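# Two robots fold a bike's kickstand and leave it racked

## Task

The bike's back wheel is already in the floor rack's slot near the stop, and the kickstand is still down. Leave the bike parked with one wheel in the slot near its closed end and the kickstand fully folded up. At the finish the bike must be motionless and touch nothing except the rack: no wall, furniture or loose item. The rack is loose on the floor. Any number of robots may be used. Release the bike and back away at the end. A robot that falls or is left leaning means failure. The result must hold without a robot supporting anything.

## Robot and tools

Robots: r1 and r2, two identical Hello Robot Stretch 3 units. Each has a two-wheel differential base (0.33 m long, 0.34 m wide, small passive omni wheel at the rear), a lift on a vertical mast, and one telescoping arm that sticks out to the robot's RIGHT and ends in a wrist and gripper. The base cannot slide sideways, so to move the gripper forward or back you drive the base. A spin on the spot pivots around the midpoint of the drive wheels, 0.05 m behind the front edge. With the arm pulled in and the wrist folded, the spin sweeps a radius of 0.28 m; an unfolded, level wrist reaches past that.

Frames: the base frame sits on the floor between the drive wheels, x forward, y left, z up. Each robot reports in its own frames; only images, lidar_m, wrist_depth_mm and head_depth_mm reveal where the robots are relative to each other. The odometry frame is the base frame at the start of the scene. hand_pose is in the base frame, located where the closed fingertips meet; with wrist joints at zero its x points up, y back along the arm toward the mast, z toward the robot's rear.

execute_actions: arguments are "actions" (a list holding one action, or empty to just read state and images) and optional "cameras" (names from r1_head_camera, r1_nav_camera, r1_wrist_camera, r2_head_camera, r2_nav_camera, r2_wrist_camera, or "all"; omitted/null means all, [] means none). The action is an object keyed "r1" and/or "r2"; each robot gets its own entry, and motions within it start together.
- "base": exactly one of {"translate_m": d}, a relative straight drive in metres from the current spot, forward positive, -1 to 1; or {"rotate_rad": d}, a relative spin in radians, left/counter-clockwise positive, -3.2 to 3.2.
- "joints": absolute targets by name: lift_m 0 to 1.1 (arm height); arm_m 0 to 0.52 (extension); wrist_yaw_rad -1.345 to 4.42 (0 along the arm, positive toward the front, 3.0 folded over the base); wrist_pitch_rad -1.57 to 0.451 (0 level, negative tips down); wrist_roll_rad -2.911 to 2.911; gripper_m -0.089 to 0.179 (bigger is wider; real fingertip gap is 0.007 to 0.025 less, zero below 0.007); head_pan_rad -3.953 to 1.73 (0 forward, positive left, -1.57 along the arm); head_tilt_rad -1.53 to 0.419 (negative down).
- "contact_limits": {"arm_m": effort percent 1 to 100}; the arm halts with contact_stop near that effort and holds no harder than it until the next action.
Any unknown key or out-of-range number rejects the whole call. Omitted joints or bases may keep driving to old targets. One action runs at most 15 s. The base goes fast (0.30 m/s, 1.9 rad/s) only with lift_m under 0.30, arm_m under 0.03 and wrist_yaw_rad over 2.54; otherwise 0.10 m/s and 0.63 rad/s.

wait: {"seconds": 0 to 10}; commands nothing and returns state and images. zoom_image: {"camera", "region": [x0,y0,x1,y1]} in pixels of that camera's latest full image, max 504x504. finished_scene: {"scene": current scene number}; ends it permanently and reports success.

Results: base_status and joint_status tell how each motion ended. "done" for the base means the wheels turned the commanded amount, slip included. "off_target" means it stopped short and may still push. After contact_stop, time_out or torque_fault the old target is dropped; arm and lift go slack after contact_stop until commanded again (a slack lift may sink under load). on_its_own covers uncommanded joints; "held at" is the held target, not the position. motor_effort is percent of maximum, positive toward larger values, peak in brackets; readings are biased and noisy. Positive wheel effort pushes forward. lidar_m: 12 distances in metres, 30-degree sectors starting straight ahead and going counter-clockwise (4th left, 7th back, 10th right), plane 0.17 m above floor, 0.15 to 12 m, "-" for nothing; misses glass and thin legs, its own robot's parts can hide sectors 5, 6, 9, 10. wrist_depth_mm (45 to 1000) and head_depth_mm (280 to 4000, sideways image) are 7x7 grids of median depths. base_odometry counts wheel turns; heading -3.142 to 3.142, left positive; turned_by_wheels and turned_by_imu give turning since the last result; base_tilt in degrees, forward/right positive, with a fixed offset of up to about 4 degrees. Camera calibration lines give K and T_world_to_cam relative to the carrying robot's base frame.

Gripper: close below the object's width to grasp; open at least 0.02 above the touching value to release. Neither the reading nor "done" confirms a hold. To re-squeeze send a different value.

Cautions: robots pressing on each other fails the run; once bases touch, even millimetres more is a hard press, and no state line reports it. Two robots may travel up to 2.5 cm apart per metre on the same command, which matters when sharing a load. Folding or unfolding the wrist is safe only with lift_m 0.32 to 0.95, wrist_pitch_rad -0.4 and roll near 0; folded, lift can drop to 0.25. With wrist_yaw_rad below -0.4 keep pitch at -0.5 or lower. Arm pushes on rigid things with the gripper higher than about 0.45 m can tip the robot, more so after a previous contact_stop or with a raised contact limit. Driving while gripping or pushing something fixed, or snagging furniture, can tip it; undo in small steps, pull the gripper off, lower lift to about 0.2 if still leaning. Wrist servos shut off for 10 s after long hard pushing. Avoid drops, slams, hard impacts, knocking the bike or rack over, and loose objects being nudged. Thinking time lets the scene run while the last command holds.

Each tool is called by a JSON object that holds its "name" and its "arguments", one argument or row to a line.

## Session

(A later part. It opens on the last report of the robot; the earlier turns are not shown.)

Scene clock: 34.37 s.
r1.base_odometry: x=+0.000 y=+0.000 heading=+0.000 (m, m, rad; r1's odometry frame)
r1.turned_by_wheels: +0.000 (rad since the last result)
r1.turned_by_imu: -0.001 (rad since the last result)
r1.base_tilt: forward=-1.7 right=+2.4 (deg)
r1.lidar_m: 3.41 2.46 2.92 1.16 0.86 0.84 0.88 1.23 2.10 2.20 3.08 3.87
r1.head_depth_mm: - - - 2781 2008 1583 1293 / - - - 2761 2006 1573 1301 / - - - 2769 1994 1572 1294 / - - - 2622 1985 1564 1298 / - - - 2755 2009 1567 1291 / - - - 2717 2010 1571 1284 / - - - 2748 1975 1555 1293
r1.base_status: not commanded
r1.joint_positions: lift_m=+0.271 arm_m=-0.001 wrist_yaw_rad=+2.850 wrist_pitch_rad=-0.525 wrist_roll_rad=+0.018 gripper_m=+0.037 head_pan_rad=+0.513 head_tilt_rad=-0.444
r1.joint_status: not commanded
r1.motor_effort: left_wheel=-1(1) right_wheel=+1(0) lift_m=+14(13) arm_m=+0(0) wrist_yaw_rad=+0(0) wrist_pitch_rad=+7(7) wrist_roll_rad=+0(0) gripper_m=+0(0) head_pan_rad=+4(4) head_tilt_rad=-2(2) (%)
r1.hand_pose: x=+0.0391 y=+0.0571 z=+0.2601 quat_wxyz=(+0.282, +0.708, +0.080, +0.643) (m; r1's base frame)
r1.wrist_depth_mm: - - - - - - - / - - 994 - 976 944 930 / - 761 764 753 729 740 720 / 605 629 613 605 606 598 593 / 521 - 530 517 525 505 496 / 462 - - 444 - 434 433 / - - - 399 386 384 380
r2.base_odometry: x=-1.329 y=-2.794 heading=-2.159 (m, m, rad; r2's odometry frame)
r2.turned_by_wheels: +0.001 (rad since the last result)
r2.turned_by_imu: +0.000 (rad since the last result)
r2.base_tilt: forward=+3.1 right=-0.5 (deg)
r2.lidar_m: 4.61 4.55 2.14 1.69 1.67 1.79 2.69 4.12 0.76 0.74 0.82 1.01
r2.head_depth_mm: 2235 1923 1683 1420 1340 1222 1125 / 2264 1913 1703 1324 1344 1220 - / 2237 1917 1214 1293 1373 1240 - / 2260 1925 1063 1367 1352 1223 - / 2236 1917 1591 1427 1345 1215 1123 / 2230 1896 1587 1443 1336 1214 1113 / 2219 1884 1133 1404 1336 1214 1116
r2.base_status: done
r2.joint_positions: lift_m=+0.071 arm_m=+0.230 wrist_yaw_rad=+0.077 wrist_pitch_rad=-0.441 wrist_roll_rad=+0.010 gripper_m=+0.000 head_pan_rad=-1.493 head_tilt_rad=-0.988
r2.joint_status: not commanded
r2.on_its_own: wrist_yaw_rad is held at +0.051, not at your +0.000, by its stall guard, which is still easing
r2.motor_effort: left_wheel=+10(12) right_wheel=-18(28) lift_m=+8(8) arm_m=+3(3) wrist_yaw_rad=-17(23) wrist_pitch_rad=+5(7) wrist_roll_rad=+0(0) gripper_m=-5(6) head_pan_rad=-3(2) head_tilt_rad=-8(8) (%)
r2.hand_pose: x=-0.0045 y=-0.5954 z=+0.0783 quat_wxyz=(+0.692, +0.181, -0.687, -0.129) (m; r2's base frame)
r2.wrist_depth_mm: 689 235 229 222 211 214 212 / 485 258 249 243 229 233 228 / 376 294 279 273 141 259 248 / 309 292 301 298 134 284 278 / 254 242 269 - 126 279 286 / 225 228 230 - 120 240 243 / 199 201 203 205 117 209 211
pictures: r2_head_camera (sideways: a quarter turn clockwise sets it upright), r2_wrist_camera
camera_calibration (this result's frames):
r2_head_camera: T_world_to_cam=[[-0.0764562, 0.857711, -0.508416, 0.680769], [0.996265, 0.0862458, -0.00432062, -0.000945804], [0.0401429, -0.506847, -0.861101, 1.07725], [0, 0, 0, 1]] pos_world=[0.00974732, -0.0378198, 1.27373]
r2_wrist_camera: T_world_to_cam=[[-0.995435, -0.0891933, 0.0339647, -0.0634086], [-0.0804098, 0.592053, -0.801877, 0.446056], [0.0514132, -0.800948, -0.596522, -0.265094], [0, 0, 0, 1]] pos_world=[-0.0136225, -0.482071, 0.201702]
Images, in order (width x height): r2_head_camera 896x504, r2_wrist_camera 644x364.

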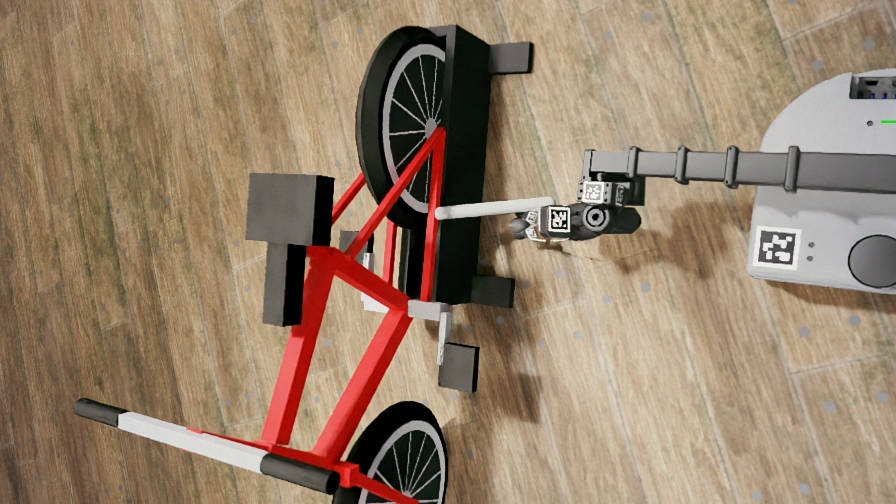

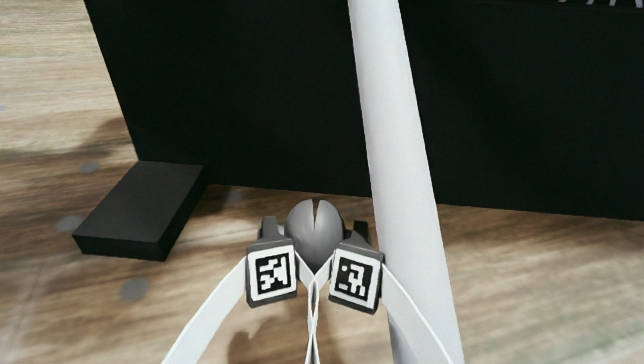

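{"name": "execute_actions", "arguments": {
  "actions": [
    {"r2":{"base":{"translate_m":-0.08},"joints":{"arm_m":0.27,"lift_m":0.05,"wrist_yaw_rad":-0.05}}}
  ],
  "cameras": ["r2_head_camera","r2_wrist_camera"]
}}

Scene clock: 36.23 s.
r1.base_odometry: x=+0.000 y=+0.000 heading=+0.000 (m, m, rad; r1's odometry frame)
r1.turned_by_wheels: +0.000 (rad since the last result)
r1.turned_by_imu: +0.000 (rad since the last result)
r1.base_tilt: forward=-1.6 right=+2.2 (deg)
r1.lidar_m: 3.49 2.46 2.91 1.16 0.87 0.84 0.88 1.23 2.10 2.19 3.06 3.87
r1.head_depth_mm: - - - 2765 2030 1582 1300 / - - 3428 2793 1988 1572 1306 / - - - 2759 1993 1574 1289 / - - - 2642 1998 1551 1283 / - - - 2754 2010 1565 1286 / - - - 2721 2002 1570 1291 / - - - 2768 2000 1585 1288
r1.base_status: not commanded
r1.joint_positions: lift_m=+0.271 arm_m=-0.001 wrist_yaw_rad=+2.850 wrist_pitch_rad=-0.525 wrist_roll_rad=+0.018 gripper_m=+0.037 head_pan_rad=+0.513 head_tilt_rad=-0.444
r1.joint_status: not commanded
r1.motor_effort: left_wheel=-1(1) right_wheel=+0(1) lift_m=+13(13) arm_m=+0(0) wrist_yaw_rad=-1(0) wrist_pitch_rad=+7(7) wrist_roll_rad=+0(0) gripper_m=+0(0) head_pan_rad=+4(4) head_tilt_rad=-2(3) (%)
r1.hand_pose: x=+0.0391 y=+0.0571 z=+0.2601 quat_wxyz=(+0.282, +0.708, +0.080, +0.643) (m; r1's base frame)
r1.wrist_depth_mm: - - - - - - - / - - - 973 968 957 949 / - 764 765 746 741 745 730 / 604 632 620 610 608 608 590 / 523 - 533 512 522 503 504 / 464 - - 445 - 432 433 / - - - 396 382 383 385
r2.base_odometry: x=-1.284 y=-2.728 heading=-2.159 (m, m, rad; r2's odometry frame)
r2.turned_by_wheels: +0.000 (rad since the last result)
r2.turned_by_imu: -0.001 (rad since the last result)
r2.base_tilt: forward=+3.1 right=-0.5 (deg)
r2.lidar_m: 4.69 4.51 2.10 1.66 1.63 1.76 2.64 4.05 0.76 0.64 0.86 1.01
r2.head_depth_mm: 2282 1914 1695 1502 1347 1220 1120 / 2267 1919 1697 1307 1339 1219 - / 2258 1945 1690 1313 1360 1224 - / 2265 1918 1114 1340 1333 1219 - / 2239 1922 1073 1404 1340 1225 1114 / 2248 1896 1622 1437 1340 1219 1117 / 2240 1877 1218 1441 1332 1221 1107
r2.base_status: done
r2.joint_positions: lift_m=+0.051 arm_m=+0.270 wrist_yaw_rad=-0.046 wrist_pitch_rad=-0.449 wrist_roll_rad=+0.010 gripper_m=+0.000 head_pan_rad=-1.493 head_tilt_rad=-0.988
r2.joint_status: all done
r2.motor_effort: left_wheel=+4(10) right_wheel=-4(27) lift_m=+8(8) arm_m=+3(6) wrist_yaw_rad=-3(24) wrist_pitch_rad=+8(9) wrist_roll_rad=+0(0) gripper_m=-3(6) head_pan_rad=-2(2) head_tilt_rad=-8(7) (%)
r2.hand_pose: x=-0.0316 y=-0.6347 z=+0.0566 quat_wxyz=(+0.682, +0.141, -0.696, -0.174) (m; r2's base frame)
r2.wrist_depth_mm: 182 184 98 187 190 190 192 / 199 201 98 98 208 210 212 / 220 223 223 89 228 234 236 / 246 249 251 88 87 262 262 / 229 233 237 88 81 247 241 / 199 202 205 197 79 81 216 / 176 177 180 182 178 182 188
pictures: r2_head_camera (sideways: a quarter turn clockwise sets it upright), r2_wrist_camera
camera_calibration (this result's frames):
r2_head_camera: T_world_to_cam=[[-0.0764563, 0.857711, -0.508416, 0.680769], [0.996265, 0.0862459, -0.00432062, -0.000945803], [0.040143, -0.506847, -0.861101, 1.07725], [0, 0, 0, 1]] pos_world=[0.00974733, -0.0378198, 1.27373]
r2_wrist_camera: T_world_to_cam=[[-0.99887, 0.0333376, 0.0338653, -0.0155537], [-0.00687361, 0.603786, -0.797117, 0.45923], [-0.0470213, -0.796449, -0.602875, -0.308086], [0, 0, 0, 1]] pos_world=[-0.0268662, -0.522133, 0.180849]
Images, in order (width x height): r2_head_camera 896x504, r2_wrist_camera 644x364.

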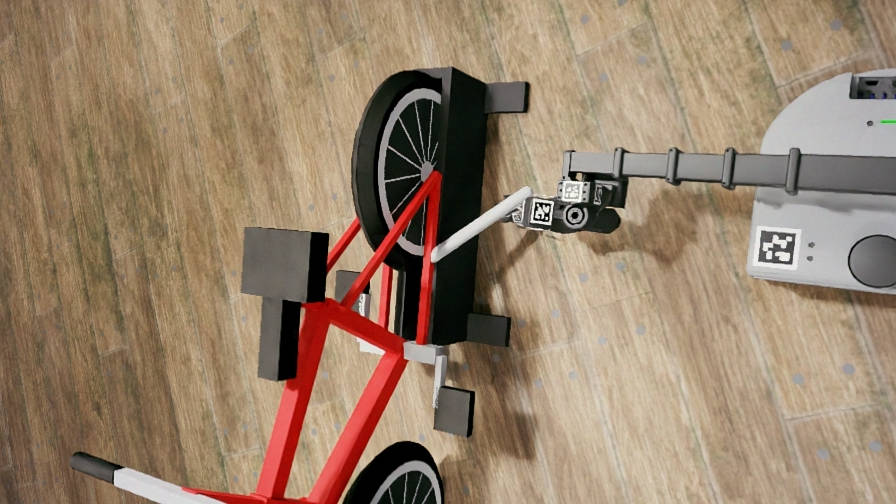

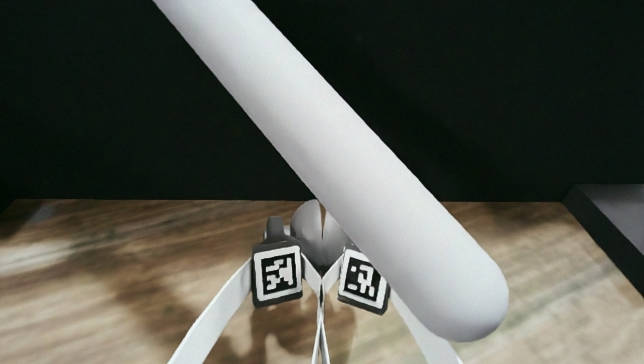

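Working; now lift.

{"name": "execute_actions", "arguments": {
  "actions": [
    {"r2":{"base":{"translate_m":-0.03},"joints":{"arm_m":0.29,"lift_m":0.15}}}
  ],
  "cameras": ["r2_head_camera","r2_wrist_camera"]
}}

Scene clock: 38.03 s.
r1.base_odometry: x=+0.000 y=+0.000 heading=+0.000 (m, m, rad; r1's odometry frame)
r1.turned_by_wheels: +0.000 (rad since the last result)
r1.turned_by_imu: +0.000 (rad since the last result)
r1.base_tilt: forward=-1.7 right=+2.3 (deg)
r1.lidar_m: 3.53 2.45 2.93 1.16 0.87 0.84 0.88 1.24 2.10 2.20 3.07 3.87
r1.head_depth_mm: - - - 2766 1994 1576 1297 / - - 3373 2769 2001 1571 1286 / - - - 2788 2003 1580 1289 / - - - 2634 2018 1576 1292 / - - - 2773 1998 1571 1291 / - - - 2741 2005 1564 1283 / - - - 2735 2002 1564 1287
r1.base_status: not commanded
r1.joint_positions: lift_m=+0.271 arm_m=-0.001 wrist_yaw_rad=+2.850 wrist_pitch_rad=-0.525 wrist_roll_rad=+0.018 gripper_m=+0.037 head_pan_rad=+0.513 head_tilt_rad=-0.444
r1.joint_status: not commanded
r1.motor_effort: left_wheel=+1(0) right_wheel=+0(0) lift_m=+13(13) arm_m=+0(0) wrist_yaw_rad=+1(1) wrist_pitch_rad=+7(7) wrist_roll_rad=+0(0) gripper_m=+0(0) head_pan_rad=+4(4) head_tilt_rad=-2(2) (%)
r1.hand_pose: x=+0.0391 y=+0.0571 z=+0.2601 quat_wxyz=(+0.282, +0.708, +0.080, +0.643) (m; r1's base frame)
r1.wrist_depth_mm: - - - - - - - / - - - 995 986 950 943 / - 770 761 752 748 737 727 / 607 627 612 614 603 601 600 / 524 - 534 510 525 500 501 / 468 - - 441 - 434 435 / - - - 395 383 381 383
r2.base_odometry: x=-1.268 y=-2.703 heading=-2.159 (m, m, rad; r2's odometry frame)
r2.turned_by_wheels: +0.000 (rad since the last result)
r2.turned_by_imu: +0.000 (rad since the last result)
r2.base_tilt: forward=+3.0 right=-0.3 (deg)
r2.lidar_m: 4.68 4.45 2.08 1.64 1.63 1.75 2.61 4.02 0.77 0.73 0.87 1.01
r2.head_depth_mm: 2251 1942 1692 1499 1347 1221 1117 / 2231 1928 1671 1371 1337 1215 - / 2255 1932 1697 1282 1312 1225 - / 2266 1922 1205 1352 1351 1218 - / 2282 1918 1066 1394 1344 1223 1121 / 2254 1907 1253 1449 1332 1218 1109 / 2270 1944 1245 1430 1335 1211 1116
r2.base_status: done
r2.joint_positions: lift_m=+0.149 arm_m=+0.290 wrist_yaw_rad=-0.049 wrist_pitch_rad=-0.447 wrist_roll_rad=+0.010 gripper_m=+0.000 head_pan_rad=-1.493 head_tilt_rad=-0.988
r2.joint_status: all done
r2.motor_effort: left_wheel=+3(4) right_wheel=-3(10) lift_m=+35(37) arm_m=+3(3) wrist_yaw_rad=-1(2) wrist_pitch_rad=+7(10) wrist_roll_rad=+0(0) gripper_m=-3(3) head_pan_rad=-2(2) head_tilt_rad=-8(7) (%)
r2.hand_pose: x=-0.0323 y=-0.6550 z=+0.1555 quat_wxyz=(+0.682, +0.139, -0.696, -0.174) (m; r2's base frame)
r2.wrist_depth_mm: 185 183 186 183 189 191 194 / 186 182 197 183 207 212 218 / 209 182 174 170 168 226 235 / 222 223 228 231 235 238 242 / 250 255 260 - 268 272 368 / 292 295 296 305 313 308 327 / 275 278 283 285 289 283 283
pictures: r2_head_camera (sideways: a quarter turn clockwise sets it upright), r2_wrist_camera
camera_calibration (this result's frames):
r2_head_camera: T_world_to_cam=[[-0.0764562, 0.857711, -0.508416, 0.680769], [0.996265, 0.0862458, -0.00432062, -0.000945803], [0.0401429, -0.506847, -0.861101, 1.07725], [0, 0, 0, 1]] pos_world=[0.00974732, -0.0378198, 1.27373]
r2_wrist_camera: T_world_to_cam=[[-0.998767, 0.0362605, 0.0338998, -0.0169543], [-0.00525881, 0.601791, -0.798636, 0.549299], [-0.0493595, -0.79783, -0.600859, -0.265968], [0, 0, 0, 1]] pos_world=[-0.0271728, -0.542146, 0.279456]
Images, in order (width x height): r2_head_camera 896x504, r2_wrist_camera 644x364.

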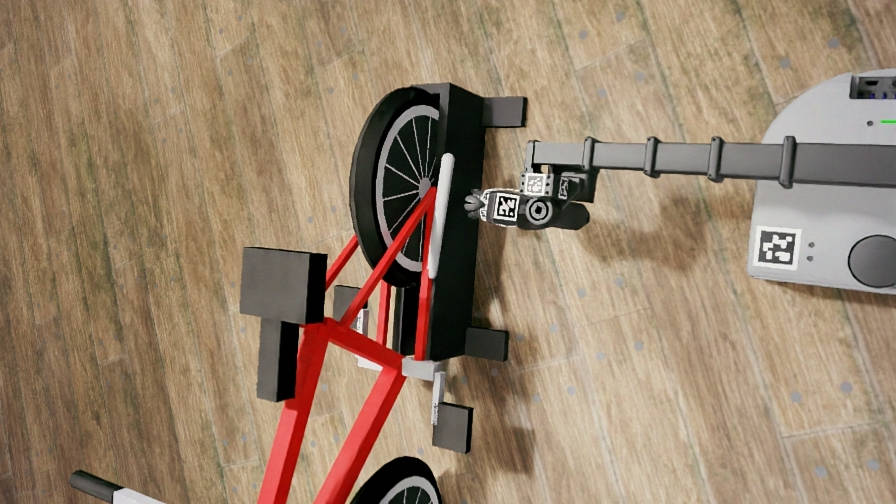

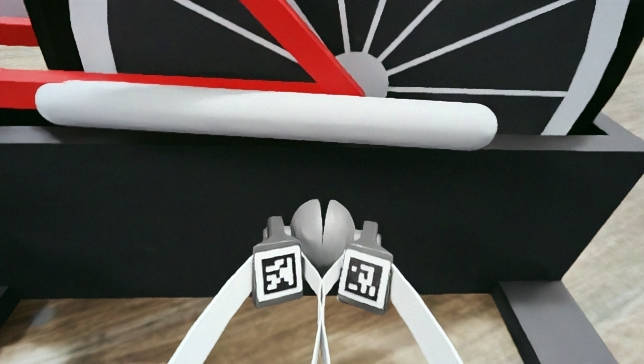

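Snapped up.

{"name": "execute_actions", "arguments": {
  "actions": [
    {"r2":{"joints":{"arm_m":0}}}
  ],
  "cameras": ["r2_wrist_camera"]
}}

{"name": "finished_scene", "arguments": {
  "scene": 1
}}

Scene clock: 42.13 s.
r1.base_odometry: x=+0.000 y=+0.000 heading=+0.000 (m, m, rad; r1's odometry frame)
r1.turned_by_wheels: +0.000 (rad since the last result)
r1.turned_by_imu: -0.001 (rad since the last result)
r1.base_tilt: forward=-1.6 right=+2.3 (deg)
r1.lidar_m: 3.50 2.45 2.91 1.16 0.86 0.84 0.88 1.23 2.10 2.19 3.05 3.87
r1.head_depth_mm: - - - 2778 1994 1586 1300 / - - 3374 2777 2018 1572 1294 / - - - 2803 1998 1573 1296 / - - - 2635 1993 1567 1291 / - - - 2758 1998 1572 1283 / - - - 2726 1988 1566 1287 / - - - 2742 1999 1565 1288
r1.base_status: not commanded
r1.joint_positions: lift_m=+0.271 arm_m=-0.001 wrist_yaw_rad=+2.850 wrist_pitch_rad=-0.525 wrist_roll_rad=+0.018 gripper_m=+0.037 head_pan_rad=+0.513 head_tilt_rad=-0.444
r1.joint_status: not commanded
r1.motor_effort: left_wheel=-1(1) right_wheel=-1(0) lift_m=+13(13) arm_m=+0(0) wrist_yaw_rad=+0(1) wrist_pitch_rad=+7(7) wrist_roll_rad=+0(0) gripper_m=+0(0) head_pan_rad=+4(4) head_tilt_rad=-2(2) (%)
r1.hand_pose: x=+0.0391 y=+0.0571 z=+0.2601 quat_wxyz=(+0.282, +0.708, +0.080, +0.643) (m; r1's base frame)
r1.wrist_depth_mm: - - - - - - - / - - - 992 960 943 918 / - 776 760 760 751 736 735 / 600 629 613 611 610 596 590 / 520 - 536 512 526 505 500 / 463 - - 441 - 437 433 / - - - 395 387 382 380
r2.base_odometry: x=-1.268 y=-2.703 heading=-2.159 (m, m, rad; r2's odometry frame)
r2.turned_by_wheels: +0.000 (rad since the last result)
r2.turned_by_imu: -0.001 (rad since the last result)
r2.base_tilt: forward=+3.1 right=-0.5 (deg)
r2.lidar_m: 4.70 4.44 2.08 1.64 1.63 1.75 2.61 4.02 0.77 0.73 0.87 1.01
r2.head_depth_mm: 2246 1953 1680 1490 1339 1224 1121 / 2256 1920 1689 1358 1349 1224 - / 2270 1925 1693 1314 1342 1234 - / 2260 1906 1210 1355 1343 1227 - / 2246 1910 1079 1403 1348 1219 1115 / 2251 1900 1252 1438 1332 1216 1116 / 2218 1910 1230 1454 1336 1218 1108
r2.base_status: not commanded
r2.joint_positions: lift_m=+0.149 arm_m=+0.002 wrist_yaw_rad=-0.049 wrist_pitch_rad=-0.447 wrist_roll_rad=+0.010 gripper_m=+0.000 head_pan_rad=-1.493 head_tilt_rad=-0.988
r2.joint_status: all done
joint sent to its limit — the command would take r2.arm_m past its lower limit, so that joint was sent only as far as its limit.
r2.motor_effort: left_wheel=+3(3) right_wheel=-3(3) lift_m=+35(35) arm_m=-5(6) wrist_yaw_rad=-1(1) wrist_pitch_rad=+7(7) wrist_roll_rad=+0(0) gripper_m=-3(3) head_pan_rad=-3(3) head_tilt_rad=-8(8) (%)
r2.hand_pose: x=-0.0323 y=-0.3671 z=+0.1555 quat_wxyz=(+0.682, +0.139, -0.696, -0.174) (m; r2's base frame)
r2.wrist_depth_mm: 879 449 448 451 460 - - / 674 479 479 496 492 751 822 / 522 507 512 537 529 600 594 / 429 436 445 456 458 471 479 / 361 368 369 - 388 397 396 / 313 316 326 310 331 333 342 / 276 279 281 287 289 293 298
pictures: r2_wrist_camera
camera_calibration (this result's frames):
r2_wrist_camera: T_world_to_cam=[[-0.998767, 0.0362638, 0.0339001, -0.0273929], [-0.00525922, 0.601757, -0.798662, 0.376054], [-0.0493622, -0.797855, -0.600825, -0.0362967], [0, 0, 0, 1]] pos_world=[-0.027173, -0.254259, 0.27946]
Images, in order (width x height): r2_wrist_camera 644x364.

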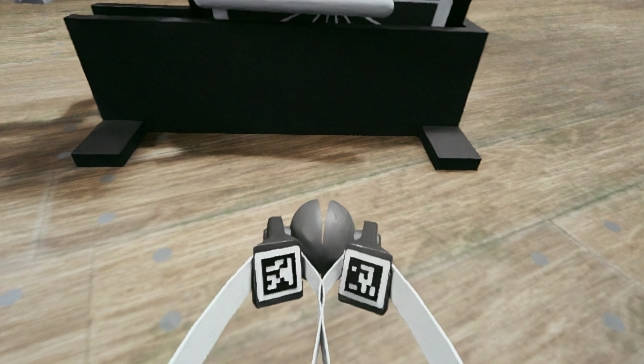

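The scene is finished: the task was done.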